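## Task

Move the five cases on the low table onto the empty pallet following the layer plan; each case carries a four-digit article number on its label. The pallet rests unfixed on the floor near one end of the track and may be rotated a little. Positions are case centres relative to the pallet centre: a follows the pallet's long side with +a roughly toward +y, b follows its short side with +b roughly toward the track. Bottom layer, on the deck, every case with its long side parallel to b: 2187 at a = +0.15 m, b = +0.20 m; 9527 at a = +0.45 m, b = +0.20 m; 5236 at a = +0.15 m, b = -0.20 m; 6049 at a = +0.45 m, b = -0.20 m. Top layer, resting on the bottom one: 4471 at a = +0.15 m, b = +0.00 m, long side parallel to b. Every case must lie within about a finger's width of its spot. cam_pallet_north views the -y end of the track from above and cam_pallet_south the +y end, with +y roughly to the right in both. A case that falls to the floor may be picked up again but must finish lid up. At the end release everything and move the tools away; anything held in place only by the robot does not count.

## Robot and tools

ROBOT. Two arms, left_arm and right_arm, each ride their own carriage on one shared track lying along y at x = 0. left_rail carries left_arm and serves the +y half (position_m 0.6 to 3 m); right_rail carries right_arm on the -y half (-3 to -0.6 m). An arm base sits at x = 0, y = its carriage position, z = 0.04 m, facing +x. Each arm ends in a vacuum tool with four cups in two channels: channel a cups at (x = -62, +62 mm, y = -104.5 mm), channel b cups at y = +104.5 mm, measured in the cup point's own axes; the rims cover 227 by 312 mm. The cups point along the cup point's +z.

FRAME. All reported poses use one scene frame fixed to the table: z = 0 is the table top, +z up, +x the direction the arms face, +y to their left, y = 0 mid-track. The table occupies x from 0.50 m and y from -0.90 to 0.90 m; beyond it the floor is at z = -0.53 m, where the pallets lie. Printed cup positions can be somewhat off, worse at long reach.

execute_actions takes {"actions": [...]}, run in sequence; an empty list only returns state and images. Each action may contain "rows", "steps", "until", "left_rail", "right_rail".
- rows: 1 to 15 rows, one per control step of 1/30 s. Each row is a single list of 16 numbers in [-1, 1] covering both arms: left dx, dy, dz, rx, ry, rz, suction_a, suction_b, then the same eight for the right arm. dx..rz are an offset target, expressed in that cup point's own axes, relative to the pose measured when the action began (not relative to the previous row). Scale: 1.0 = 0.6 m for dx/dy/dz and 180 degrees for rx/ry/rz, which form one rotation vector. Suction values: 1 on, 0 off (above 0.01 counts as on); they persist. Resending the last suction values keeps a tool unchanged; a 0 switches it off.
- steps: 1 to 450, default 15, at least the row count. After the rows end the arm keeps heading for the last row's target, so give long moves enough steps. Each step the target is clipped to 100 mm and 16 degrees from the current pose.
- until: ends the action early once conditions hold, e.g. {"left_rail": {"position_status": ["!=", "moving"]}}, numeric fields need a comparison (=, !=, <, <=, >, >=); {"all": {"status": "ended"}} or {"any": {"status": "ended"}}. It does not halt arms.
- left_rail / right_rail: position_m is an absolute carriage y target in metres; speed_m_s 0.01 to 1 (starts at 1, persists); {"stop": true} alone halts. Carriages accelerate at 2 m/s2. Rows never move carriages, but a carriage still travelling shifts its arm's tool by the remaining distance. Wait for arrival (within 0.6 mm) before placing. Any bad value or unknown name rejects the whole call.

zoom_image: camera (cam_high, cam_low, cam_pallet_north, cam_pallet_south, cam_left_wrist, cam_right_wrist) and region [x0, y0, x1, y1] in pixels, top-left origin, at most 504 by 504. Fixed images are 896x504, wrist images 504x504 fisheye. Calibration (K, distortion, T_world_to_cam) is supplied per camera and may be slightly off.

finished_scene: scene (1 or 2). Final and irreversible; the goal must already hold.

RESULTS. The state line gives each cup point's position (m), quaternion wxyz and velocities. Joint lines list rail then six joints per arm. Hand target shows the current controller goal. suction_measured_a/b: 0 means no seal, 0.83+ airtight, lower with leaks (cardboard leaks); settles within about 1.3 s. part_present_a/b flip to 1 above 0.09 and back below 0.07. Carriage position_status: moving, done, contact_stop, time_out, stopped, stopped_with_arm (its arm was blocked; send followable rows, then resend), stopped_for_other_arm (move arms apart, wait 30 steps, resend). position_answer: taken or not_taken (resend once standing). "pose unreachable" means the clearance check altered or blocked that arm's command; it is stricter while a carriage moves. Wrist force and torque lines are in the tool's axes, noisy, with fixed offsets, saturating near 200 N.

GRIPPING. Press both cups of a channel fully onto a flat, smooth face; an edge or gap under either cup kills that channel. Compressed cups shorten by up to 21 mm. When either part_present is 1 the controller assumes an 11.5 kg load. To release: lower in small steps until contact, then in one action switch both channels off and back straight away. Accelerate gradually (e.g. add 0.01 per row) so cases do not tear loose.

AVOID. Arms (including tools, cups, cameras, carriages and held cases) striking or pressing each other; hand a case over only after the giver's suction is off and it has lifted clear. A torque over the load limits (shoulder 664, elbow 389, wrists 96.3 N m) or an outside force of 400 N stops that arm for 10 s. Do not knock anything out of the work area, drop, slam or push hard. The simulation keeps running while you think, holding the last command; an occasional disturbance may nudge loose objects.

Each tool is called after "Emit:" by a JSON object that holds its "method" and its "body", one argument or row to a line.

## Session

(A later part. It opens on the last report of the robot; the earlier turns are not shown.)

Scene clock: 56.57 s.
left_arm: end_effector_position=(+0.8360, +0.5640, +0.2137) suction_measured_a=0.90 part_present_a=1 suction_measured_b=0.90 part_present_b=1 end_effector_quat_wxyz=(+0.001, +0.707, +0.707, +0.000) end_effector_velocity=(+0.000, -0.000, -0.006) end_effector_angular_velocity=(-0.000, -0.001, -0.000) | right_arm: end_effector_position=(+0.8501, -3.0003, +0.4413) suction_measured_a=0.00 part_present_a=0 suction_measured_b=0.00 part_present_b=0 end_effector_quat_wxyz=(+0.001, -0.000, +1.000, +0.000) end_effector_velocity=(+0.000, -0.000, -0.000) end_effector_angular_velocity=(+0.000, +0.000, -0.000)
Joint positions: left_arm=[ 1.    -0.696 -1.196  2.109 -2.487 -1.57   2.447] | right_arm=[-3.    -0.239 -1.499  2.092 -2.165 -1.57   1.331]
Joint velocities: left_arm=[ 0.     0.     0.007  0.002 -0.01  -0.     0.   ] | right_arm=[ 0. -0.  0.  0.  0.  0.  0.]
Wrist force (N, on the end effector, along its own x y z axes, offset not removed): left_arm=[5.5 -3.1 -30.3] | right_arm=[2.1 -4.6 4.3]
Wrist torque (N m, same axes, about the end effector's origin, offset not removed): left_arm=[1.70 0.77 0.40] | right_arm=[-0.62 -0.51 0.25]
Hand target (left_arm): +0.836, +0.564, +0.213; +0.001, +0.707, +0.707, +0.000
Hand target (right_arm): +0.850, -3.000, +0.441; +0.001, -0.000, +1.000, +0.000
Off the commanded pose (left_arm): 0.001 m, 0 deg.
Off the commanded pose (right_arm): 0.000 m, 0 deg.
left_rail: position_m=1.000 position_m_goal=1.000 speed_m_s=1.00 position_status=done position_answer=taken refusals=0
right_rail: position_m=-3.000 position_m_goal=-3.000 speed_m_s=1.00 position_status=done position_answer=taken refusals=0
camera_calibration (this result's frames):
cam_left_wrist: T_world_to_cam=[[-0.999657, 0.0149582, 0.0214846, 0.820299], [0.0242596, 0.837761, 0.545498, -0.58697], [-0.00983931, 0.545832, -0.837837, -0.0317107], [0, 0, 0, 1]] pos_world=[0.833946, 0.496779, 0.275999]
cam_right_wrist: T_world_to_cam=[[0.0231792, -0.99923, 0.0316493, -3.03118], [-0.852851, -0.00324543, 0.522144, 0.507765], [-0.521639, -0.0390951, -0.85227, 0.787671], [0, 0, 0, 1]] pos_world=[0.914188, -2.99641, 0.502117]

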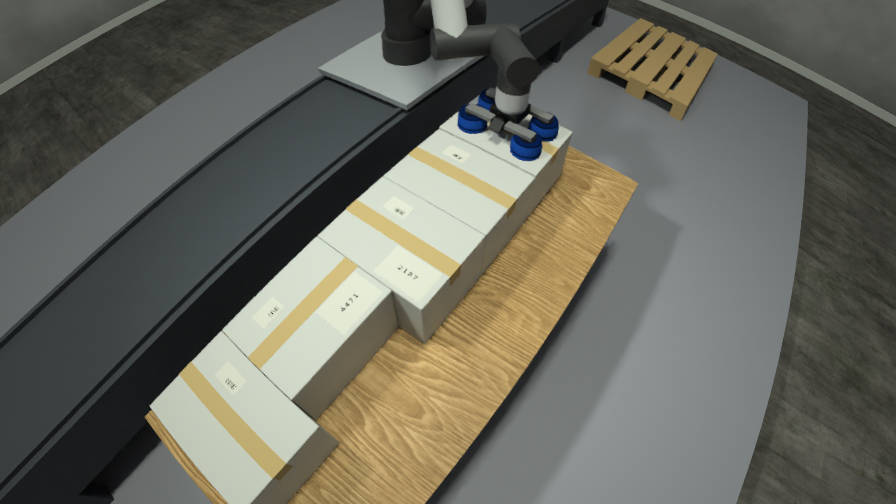

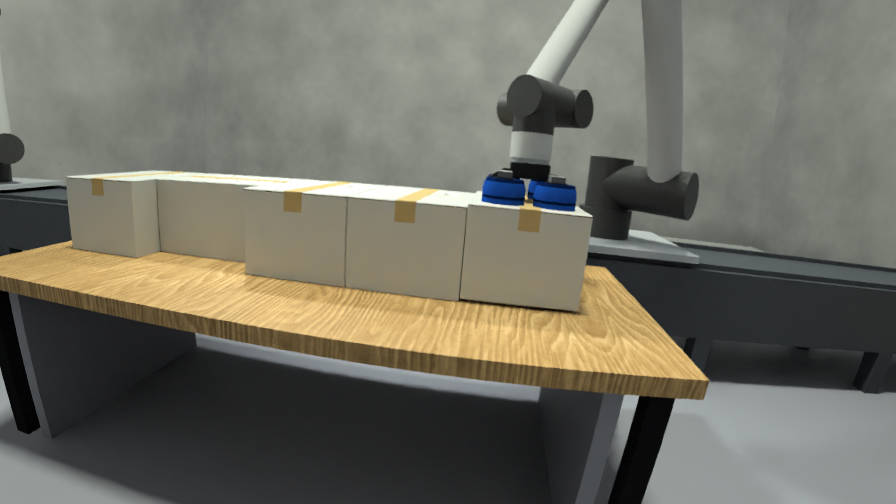

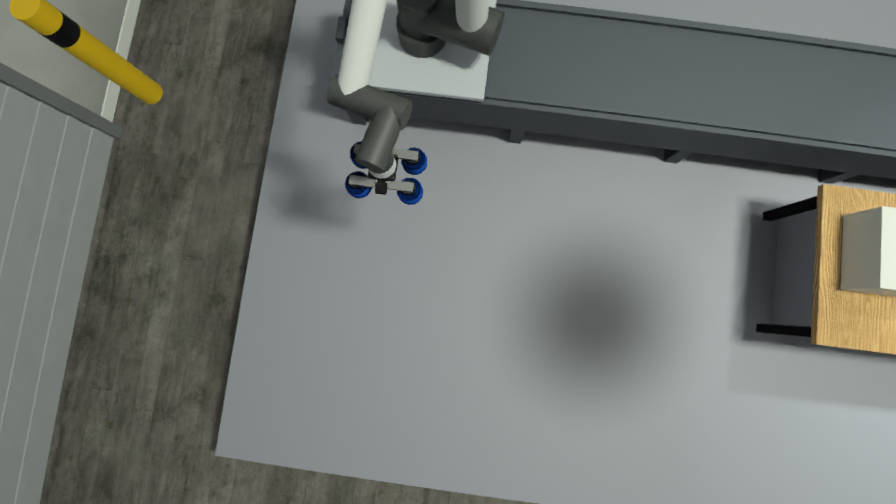

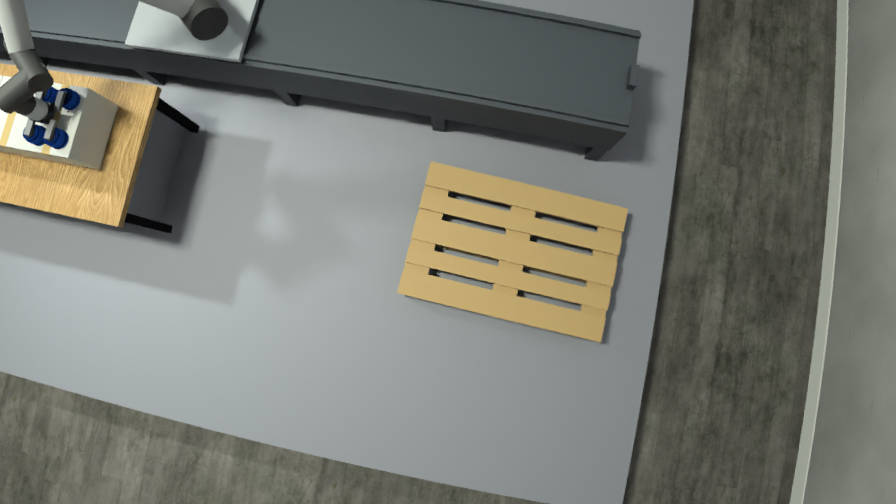

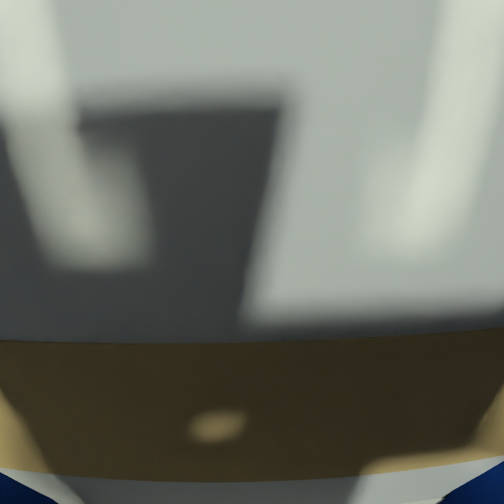

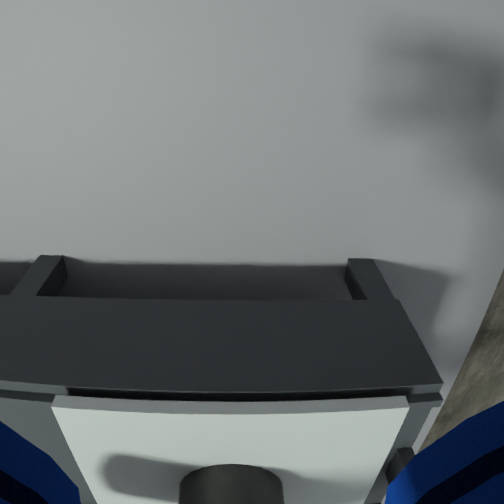

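Emit:
{"method": "execute_actions", "body": {
  "actions": [
    {"left_rail":{"position_m":3.0},"rows":[[0,0,-0.01,0,0,0,1,1,0,0,0,0,0,0,0,0],[0.005,0,-0.02,0,0,0,1,1,0,0,0,0,0,0,0,0],[0.015,0,-0.03,0,0,0,1,1,0,0,0,0,0,0,0,0],[0.03,0,-0.04,0,0,0,1,1,0,0,0,0,0,0,0,0],[0.05,0.01,-0.05,0,0,0,1,1,0,0,0,0,0,0,0,0],[0.08,0.02,-0.05,0,0,0,1,1,0,0,0,0,0,0,0,0],[0.11,0.04,-0.05,0,0,0,1,1,0,0,0,0,0,0,0,0],[0.15,0.06,-0.05,0,0,0,1,1,0,0,0,0,0,0,0,0],[0.7,0.3,-0.05,0,0,0,1,1,0,0,0,0,0,0,0,0]],"steps":28},
    {"rows":[[0.8,0.3,0.55,0,0,0.014,1,1,0,0,0,0,0,0,0,0]],"steps":34}
  ]
}}

Emit:
{"method": "execute_actions", "body": {
  "actions": []
}}

Scene clock: 67.67 s.
left_arm: end_effector_position=(+1.1510, +3.1679, -0.0752) suction_measured_a=0.93 part_present_a=1 suction_measured_b=0.93 part_present_b=1 end_effector_quat_wxyz=(+0.001, +0.721, +0.693, +0.003) end_effector_velocity=(+0.110, +1.093, -0.104) end_effector_angular_velocity=(+0.001, -0.002, -0.003) | right_arm: end_effector_position=(+0.8501, -3.0003, +0.4413) suction_measured_a=0.00 part_present_a=0 suction_measured_b=0.00 part_present_b=0 end_effector_quat_wxyz=(+0.001, -0.000, +1.000, +0.000) end_effector_velocity=(-0.000, +0.000, +0.000) end_effector_angular_velocity=(-0.000, -0.000, +0.000)
Joint positions: left_arm=[ 2.77   0.166 -0.702  1.722 -2.597 -1.568  3.348] | right_arm=[-3.    -0.239 -1.499  2.092 -2.165 -1.57   1.331]
Joint velocities: left_arm=[ 0.962  0.092  0.195 -0.259  0.062  0.     0.095] | right_arm=[ 0.  0. -0.  0. -0.  0. -0.]
Wrist force (N, on the end effector, along its own x y z axes, offset not removed): left_arm=[28.2 13.3 -22.2] | right_arm=[0.2 -7.3 2.5]
Wrist torque (N m, same axes, about the end effector's origin, offset not removed): left_arm=[1.83 1.63 0.01] | right_arm=[-0.96 -0.05 0.17]
Hand target (left_arm): +1.162, +3.235, -0.084; +0.001, +0.721, +0.693, +0.003
Hand target (right_arm): +0.850, -3.000, +0.441; +0.001, -0.000, +1.000, +0.000
Off the commanded pose (left_arm): 0.018 m, 0 deg.
Off the commanded pose (right_arm): 0.000 m, 0 deg.
left_rail: position_m=2.770 position_m_goal=3.000 speed_m_s=1.00 position_status=moving position_answer=taken refusals=0
right_rail: position_m=-3.000 position_m_goal=-3.000 speed_m_s=1.00 position_status=done position_answer=taken refusals=0
camera_calibration (this result's frames):
cam_left_wrist: T_world_to_cam=[[-0.998382, 0.0538542, 0.0182707, 0.977465], [0.0550138, 0.833216, 0.550204, -2.6391], [0.0144073, 0.550318, -0.834831, -1.73382], [0, 0, 0, 1]] pos_world=[1.14605, 3.10045, -0.013263]
cam_right_wrist: T_world_to_cam=[[0.0231793, -0.99923, 0.0316492, -3.03118], [-0.852851, -0.00324552, 0.522144, 0.507764], [-0.521639, -0.039095, -0.85227, 0.787672], [0, 0, 0, 1]] pos_world=[0.914188, -2.99641, 0.502117]

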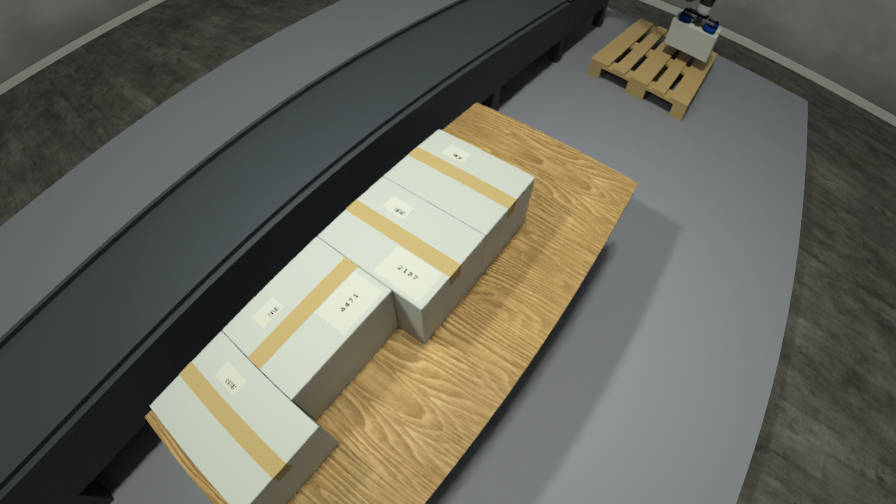

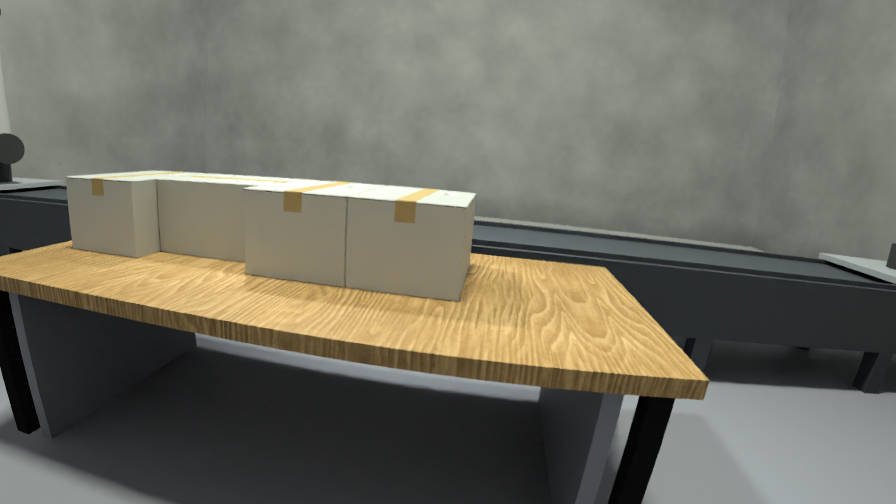

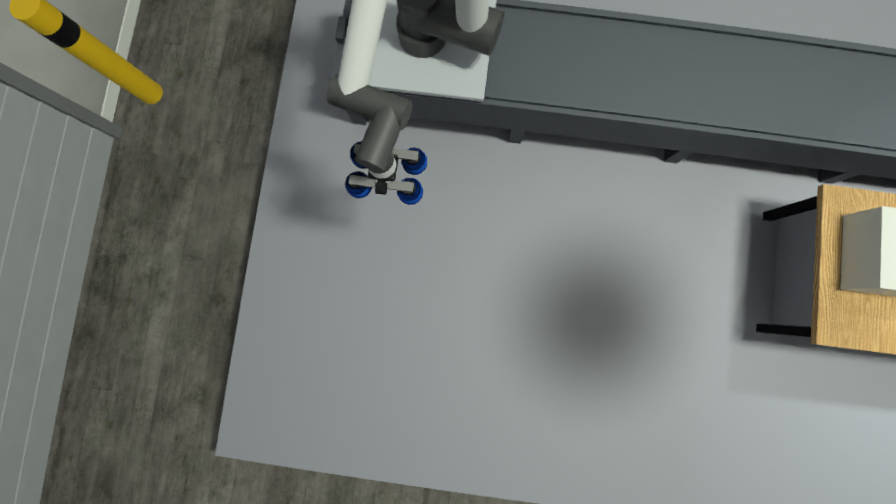

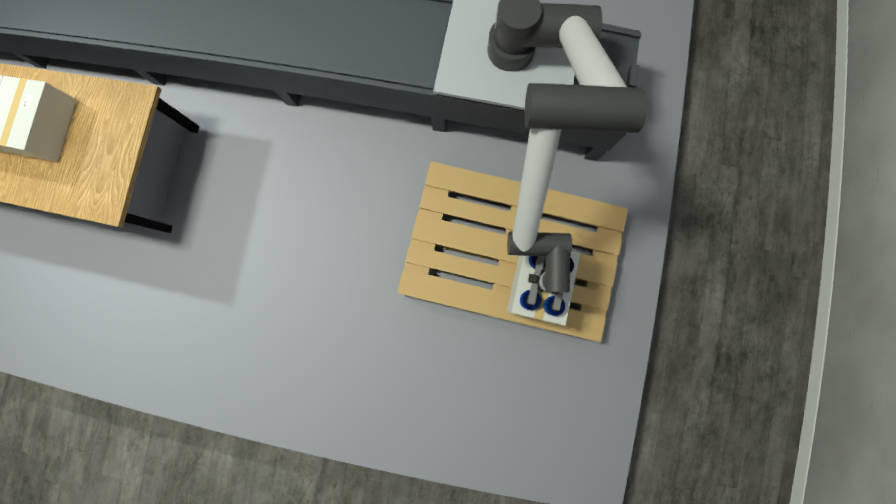

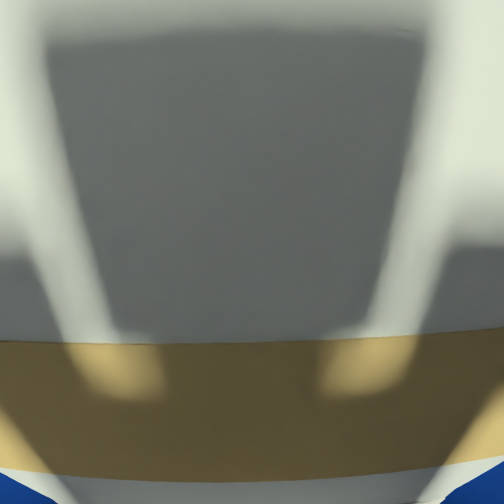

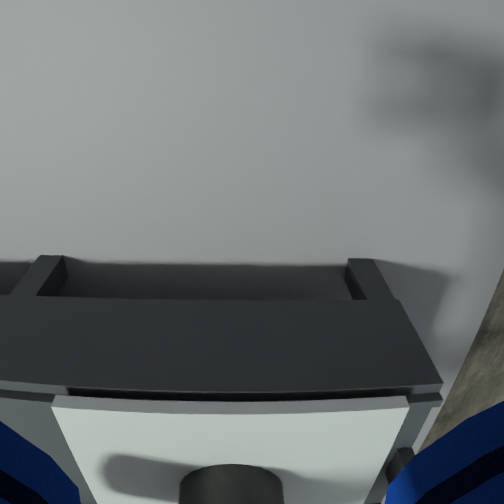

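Scene clock: 67.67 s.
left_arm: end_effector_position=(+1.1510, +3.1679, -0.0752) suction_measured_a=0.93 part_present_a=1 suction_measured_b=0.93 part_present_b=1 end_effector_quat_wxyz=(+0.001, +0.721, +0.693, +0.003) end_effector_velocity=(+0.110, +1.093, -0.104) end_effector_angular_velocity=(+0.001, -0.002, -0.003) | right_arm: end_effector_position=(+0.8501, -3.0003, +0.4413) suction_measured_a=0.00 part_present_a=0 suction_measured_b=0.00 part_present_b=0 end_effector_quat_wxyz=(+0.001, -0.000, +1.000, +0.000) end_effector_velocity=(-0.000, +0.000, +0.000) end_effector_angular_velocity=(-0.000, -0.000, +0.000)
Joint positions: left_arm=[ 2.77   0.166 -0.702  1.722 -2.597 -1.568  3.348] | right_arm=[-3.    -0.239 -1.499  2.092 -2.165 -1.57   1.331]
Joint velocities: left_arm=[ 0.962  0.092  0.195 -0.259  0.062  0.     0.095] | right_arm=[ 0.  0. -0.  0. -0.  0. -0.]
Wrist force (N, on the end effector, along its own x y z axes, offset not removed): left_arm=[28.2 13.3 -22.2] | right_arm=[0.2 -7.3 2.5]
Wrist torque (N m, same axes, about the end effector's origin, offset not removed): left_arm=[1.83 1.63 0.01] | right_arm=[-0.96 -0.05 0.17]
Hand target (left_arm): +1.162, +3.235, -0.084; +0.001, +0.721, +0.693, +0.003
Hand target (right_arm): +0.850, -3.000, +0.441; +0.001, -0.000, +1.000, +0.000
Off the commanded pose (left_arm): 0.018 m, 0 deg.
Off the commanded pose (right_arm): 0.000 m, 0 deg.
left_rail: position_m=2.770 position_m_goal=3.000 speed_m_s=1.00 position_status=moving position_answer=taken refusals=0
right_rail: position_m=-3.000 position_m_goal=-3.000 speed_m_s=1.00 position_status=done position_answer=taken refusals=0
camera_calibration (this result's frames):
cam_left_wrist: T_world_to_cam=[[-0.998382, 0.0538542, 0.0182707, 0.977465], [0.0550138, 0.833216, 0.550204, -2.6391], [0.0144073, 0.550318, -0.834831, -1.73382], [0, 0, 0, 1]] pos_world=[1.14605, 3.10045, -0.013263]
cam_right_wrist: T_world_to_cam=[[0.0231793, -0.99923, 0.0316492, -3.03118], [-0.852851, -0.00324552, 0.522144, 0.507764], [-0.521639, -0.039095, -0.85227, 0.787672], [0, 0, 0, 1]] pos_world=[0.914188, -2.99641, 0.502117]

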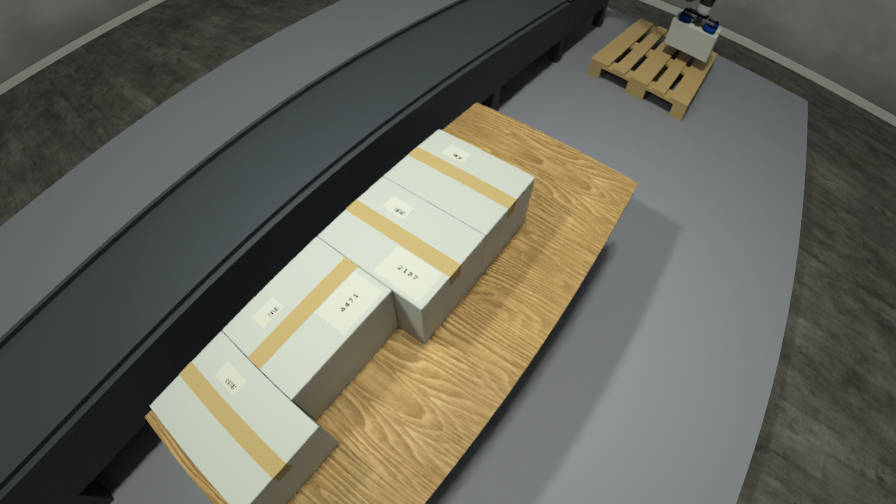

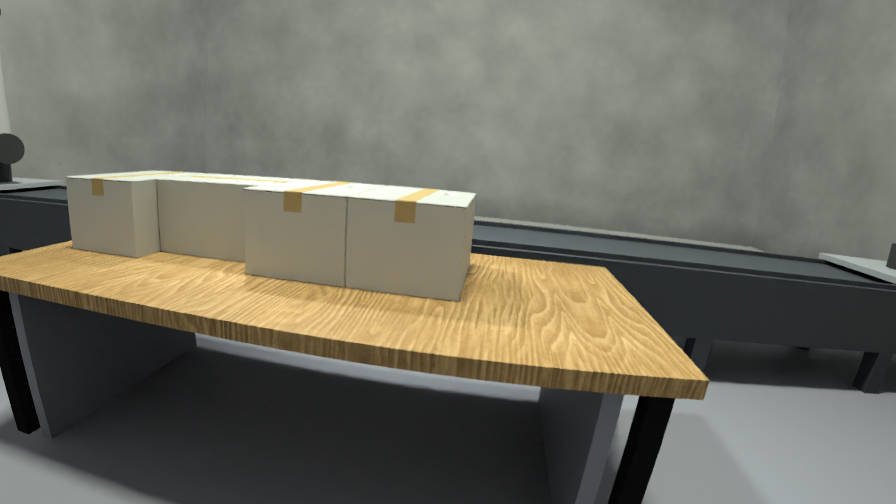

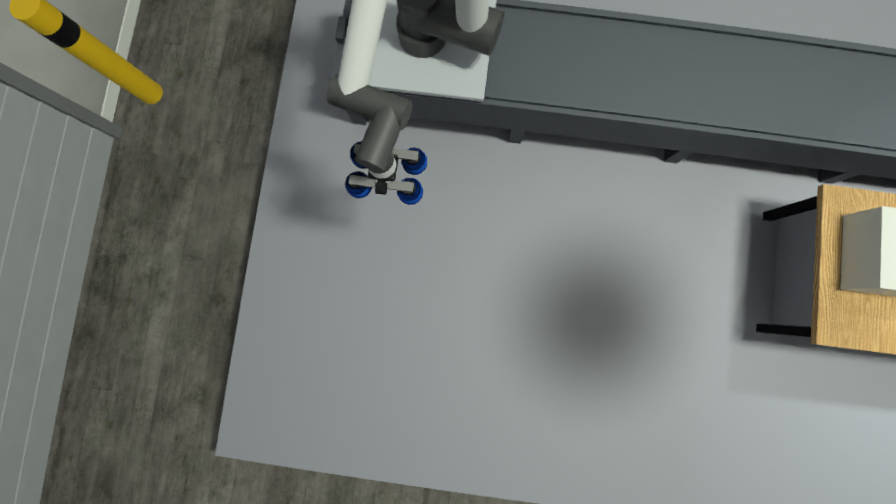

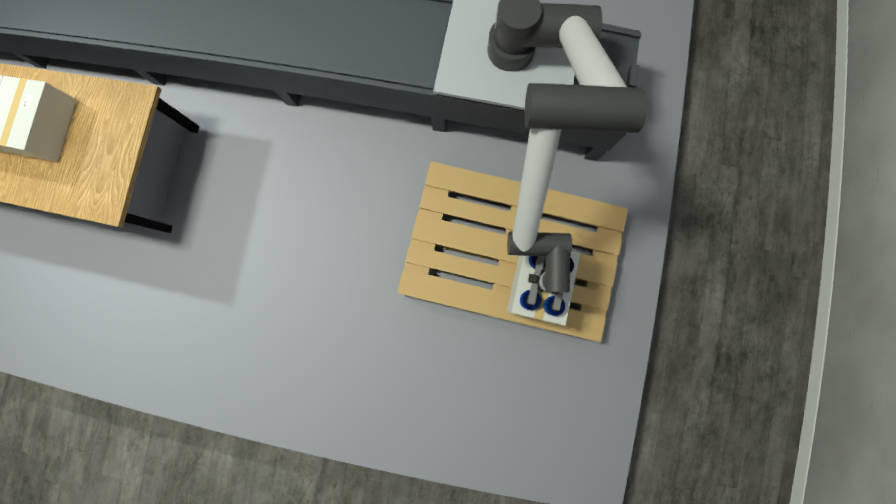

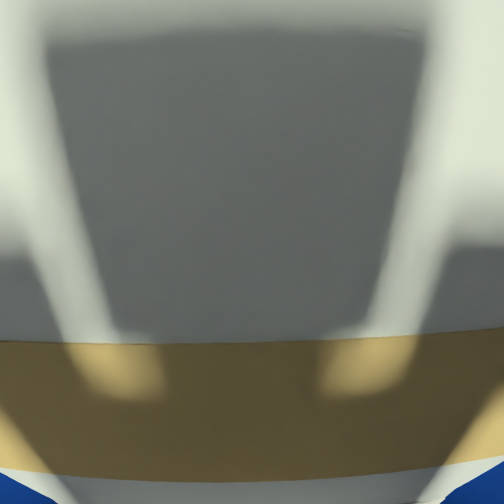

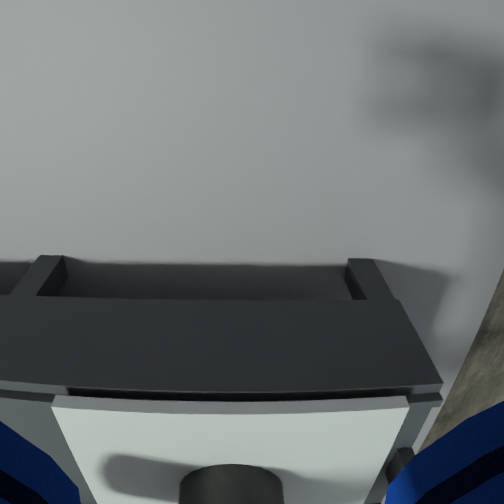

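Emit:
{"method": "execute_actions", "body": {
  "actions": [
    {"steps":1},
    {"rows":[[0.02,0.015,0.03,0,0,0,1,1,0,0,0,0,0,0,0,0],[0.05,0.035,0.08,0.001,0,0,1,1,0,0,0,0,0,0,0,0],[0.084,0.057,0.135,0.0018,-0.0009,0.0015,1,1,0,0,0,0,0,0,0,0]],"steps":16}
  ]
}}

Emit:
{"method": "zoom_image", "body": {
  "camera": "cam_pallet_south",
  "region": [480,200,660,360]
}}

Scene clock: 73.90 s.
left_arm: end_effector_position=(+1.1975, +3.4568, -0.1644) suction_measured_a=0.93 part_present_a=1 suction_measured_b=0.93 part_present_b=1 end_effector_quat_wxyz=(-0.000, +0.723, +0.691, +0.000) end_effector_velocity=(+0.008, +0.005, -0.007) end_effector_angular_velocity=(-0.001, +0.001, -0.001) | right_arm: end_effector_position=(+0.8501, -3.0003, +0.4413) suction_measured_a=0.00 part_present_a=0 suction_measured_b=0.00 part_present_b=0 end_effector_quat_wxyz=(+0.001, -0.000, +1.000, +0.000) end_effector_velocity=(+0.000, -0.000, -0.000) end_effector_angular_velocity=(+0.000, +0.000, -0.000)
Joint positions: left_arm=[ 3.     0.207 -0.574  1.592 -2.589 -1.57   3.394] | right_arm=[-3.    -0.239 -1.499  2.092 -2.165 -1.57   1.331]
Joint velocities: left_arm=[ 0.     0.003  0.013 -0.019  0.007 -0.     0.004] | right_arm=[ 0. -0.  0.  0. -0.  0. -0.]
Wrist force (N, on the end effector, along its own x y z axes, offset not removed): left_arm=[1.5 4.4 -32.1] | right_arm=[0.7 -5.7 6.1]
Wrist torque (N m, same axes, about the end effector's origin, offset not removed): left_arm=[2.25 0.97 0.38] | right_arm=[-0.85 -0.40 -0.15]
Hand target (left_arm): +1.198, +3.457, -0.165; -0.000, +0.723, +0.691, +0.000
Hand target (right_arm): +0.850, -3.000, +0.441; +0.001, -0.000, +1.000, +0.000
Off the commanded pose (left_arm): 0.001 m, 0 deg.
Off the commanded pose (right_arm): 0.000 m, 0 deg.
left_rail: position_m=3.000 position_m_goal=3.000 speed_m_s=1.00 position_status=done position_answer=taken refusals=0
right_rail: position_m=-3.000 position_m_goal=-3.000 speed_m_s=1.00 position_status=done position_answer=taken refusals=0
camera_calibration (this result's frames):
cam_left_wrist: T_world_to_cam=[[-0.997941, 0.0594405, 0.0241055, 0.991099], [0.0629319, 0.834666, 0.547149, -2.84829], [0.0124028, 0.54754, -0.836688, -1.95623], [0, 0, 0, 1]] pos_world=[1.19257, 3.38957, -0.102206]
cam_right_wrist: T_world_to_cam=[[0.0231793, -0.99923, 0.0316494, -3.03118], [-0.852851, -0.00324543, 0.522144, 0.507765], [-0.521639, -0.0390951, -0.85227, 0.787671], [0, 0, 0, 1]] pos_world=[0.914188, -2.99641, 0.502117]

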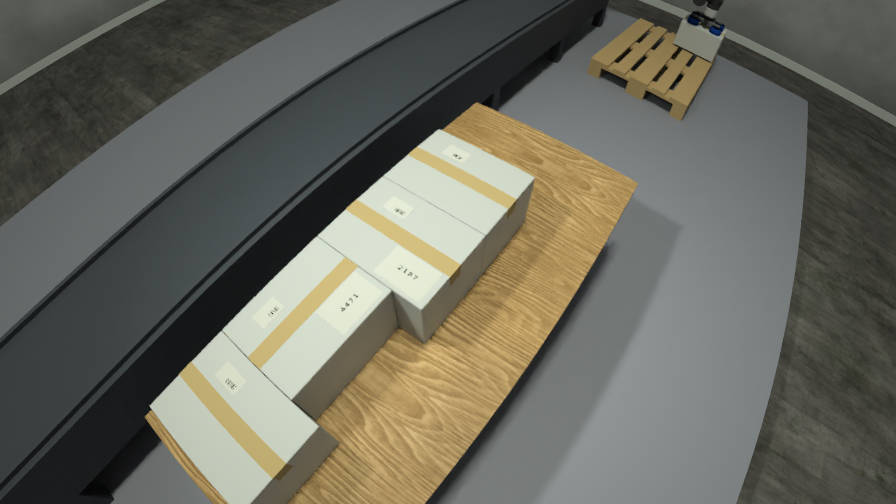

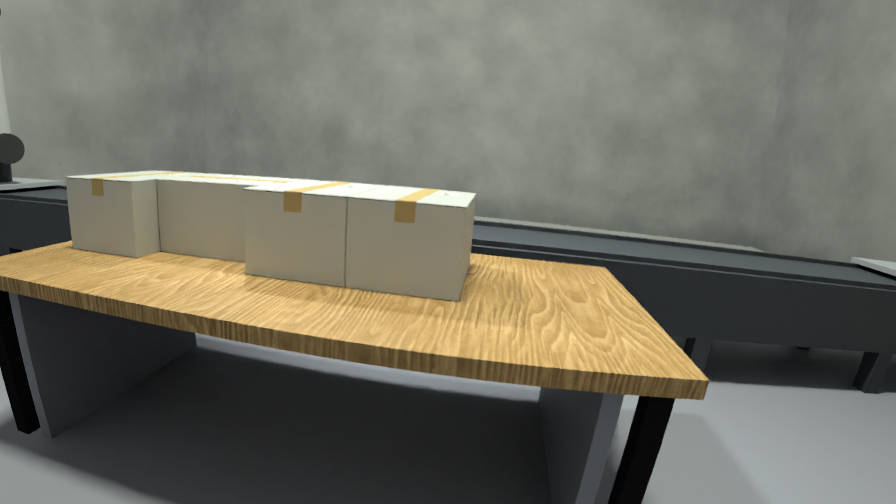

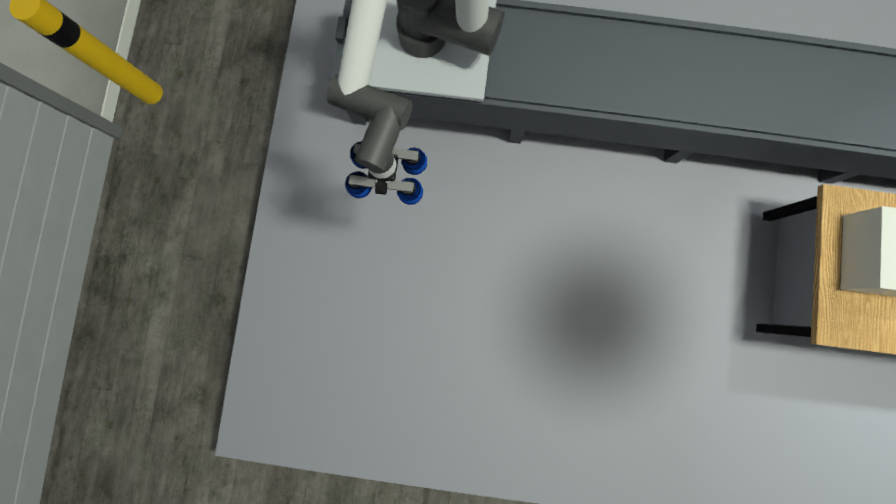

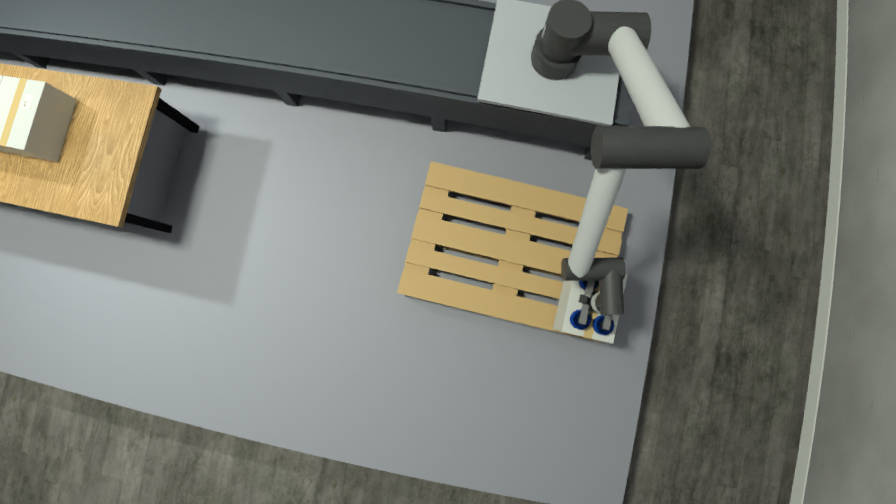

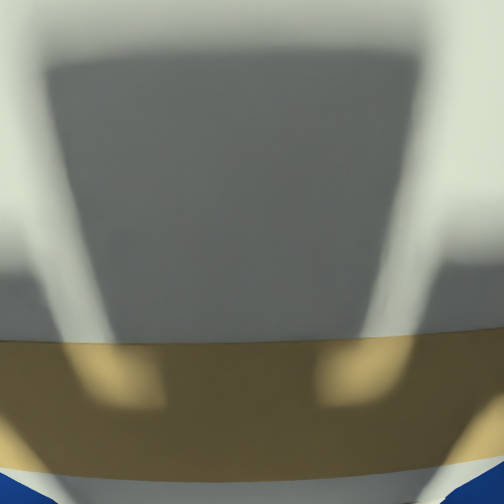

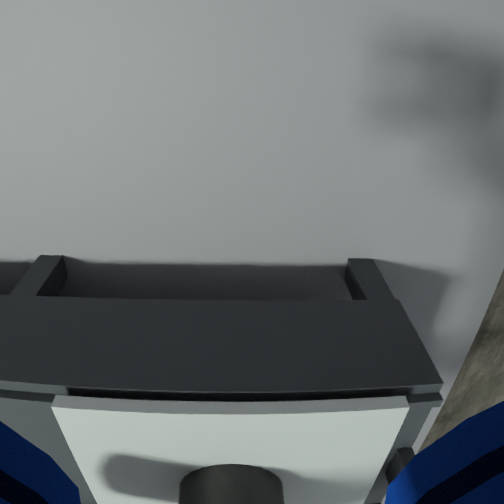

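Region (480, 200, 660, 360) of cam_pallet_south's 896x504 image, scaled by 2.800, with more detail than that image has.

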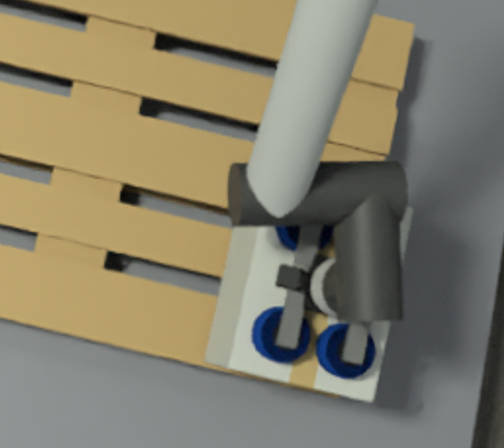

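Emit:
{"method": "zoom_image", "body": {
  "camera": "cam_pallet_south",
  "region": [485,270,625,350]
}}

Emit:
{"method": "zoom_image", "body": {
  "camera": "cam_pallet_south",
  "region": [530,300,620,350]
}}

Region (485, 270, 625, 350) of cam_pallet_south's 896x504 image, scaled by 3.600, with more detail than that image has; it fills the top 288 rows of this view, and the rest is white.

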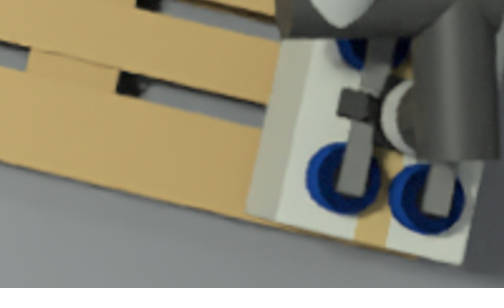

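Region (530, 300, 620, 350) of cam_pallet_south's 896x504 image, scaled by 5.600, with more detail than that image has.

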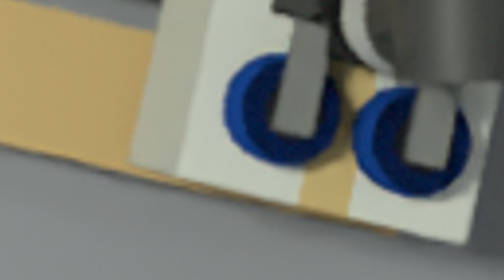

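Emit:
{"method": "execute_actions", "body": {
  "actions": [
    {"rows":[[-0.002,0.001,0.007,0,0,0,1,1,0,0,0,0,0,0,0,0],[-0.002,0.001,0.014,0,0,0,1,1,0,0,0,0,0,0,0,0],[-0.002,0.001,0.019,0,0,0,1,1,0,0,0,0,0,0,0,0],[-0.002,0.001,0.023,0,0,0,1,1,0,0,0,0,0,0,0,0]],"steps":10}
  ]
}}

Scene clock: 88.37 s.
left_arm: end_effector_position=(+1.1978, +3.4557, -0.1772) suction_measured_a=0.93 part_present_a=1 suction_measured_b=0.93 part_present_b=1 end_effector_quat_wxyz=(-0.000, +0.723, +0.691, +0.000) end_effector_velocity=(+0.001, -0.001, -0.013) end_effector_angular_velocity=(+0.000, -0.001, +0.000) | right_arm: end_effector_position=(+0.8501, -3.0003, +0.4413) suction_measured_a=0.00 part_present_a=0 suction_measured_b=0.00 part_present_b=0 end_effector_quat_wxyz=(+0.001, -0.000, +1.000, +0.000) end_effector_velocity=(-0.000, +0.000, +0.000) end_effector_angular_velocity=(-0.000, -0.000, +0.000)
Joint positions: left_arm=[ 3.     0.206 -0.561  1.589 -2.598 -1.57   3.393] | right_arm=[-3.    -0.239 -1.499  2.092 -2.165 -1.57   1.331]
Joint velocities: left_arm=[ 0.    -0.001  0.013 -0.003 -0.01  -0.    -0.001] | right_arm=[ 0.  0. -0.  0. -0.  0. -0.]
Wrist force (N, on the end effector, along its own x y z axes, offset not removed): left_arm=[2.7 1.2 -31.9] | right_arm=[-3.6 -8.6 14.9]
Wrist torque (N m, same axes, about the end effector's origin, offset not removed): left_arm=[1.95 0.73 0.43] | right_arm=[-1.28 0.15 0.01]
Hand target (left_arm): +1.198, +3.456, -0.178; -0.000, +0.723, +0.691, +0.000
Hand target (right_arm): +0.850, -3.000, +0.441; +0.001, -0.000, +1.000, +0.000
Off the commanded pose (left_arm): 0.001 m, 0 deg.
Off the commanded pose (right_arm): 0.000 m, 0 deg.
left_rail: position_m=3.000 position_m_goal=3.000 speed_m_s=1.00 position_status=done position_answer=taken refusals=0
right_rail: position_m=-3.000 position_m_goal=-3.000 speed_m_s=1.00 position_status=done position_answer=taken refusals=0
camera_calibration (this result's frames):
cam_left_wrist: T_world_to_cam=[[-0.997939, 0.0594055, 0.0242694, 0.991977], [0.0629932, 0.834702, 0.547087, -2.84057], [0.0122422, 0.547488, -0.836724, -1.96605], [0, 0, 0, 1]] pos_world=[1.19294, 3.38849, -0.115077]
cam_right_wrist: T_world_to_cam=[[0.0231792, -0.99923, 0.0316493, -3.03118], [-0.852851, -0.00324542, 0.522144, 0.507765], [-0.521639, -0.0390951, -0.85227, 0.787671], [0, 0, 0, 1]] pos_world=[0.914188, -2.99641, 0.502117]

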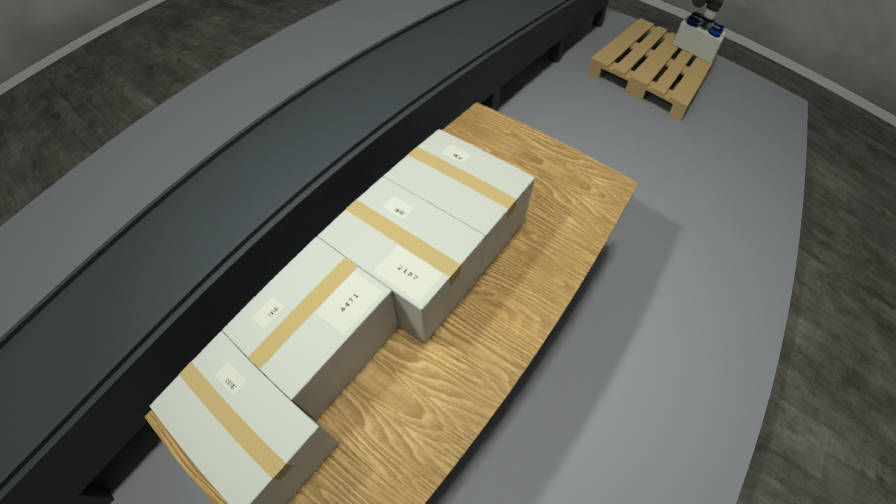

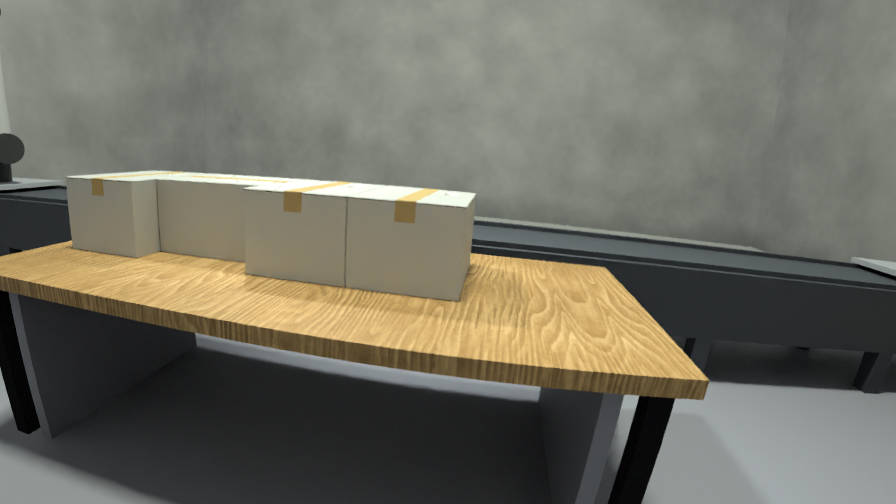

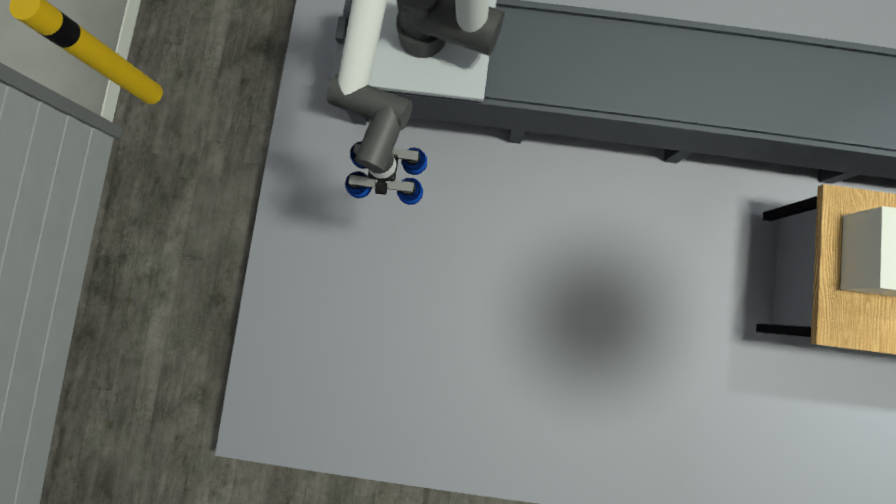

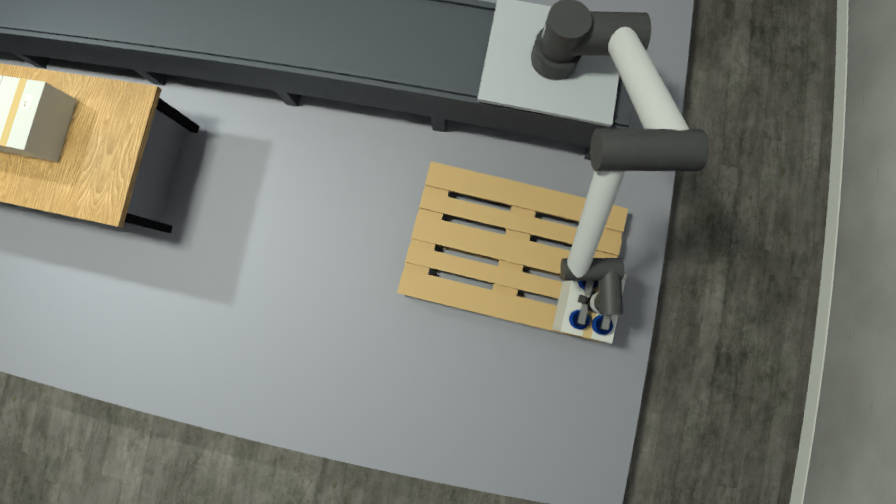

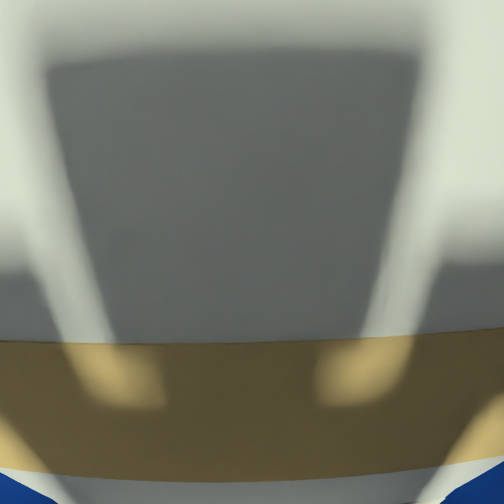

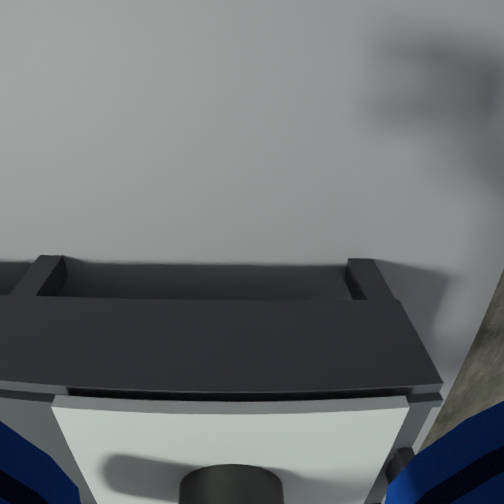

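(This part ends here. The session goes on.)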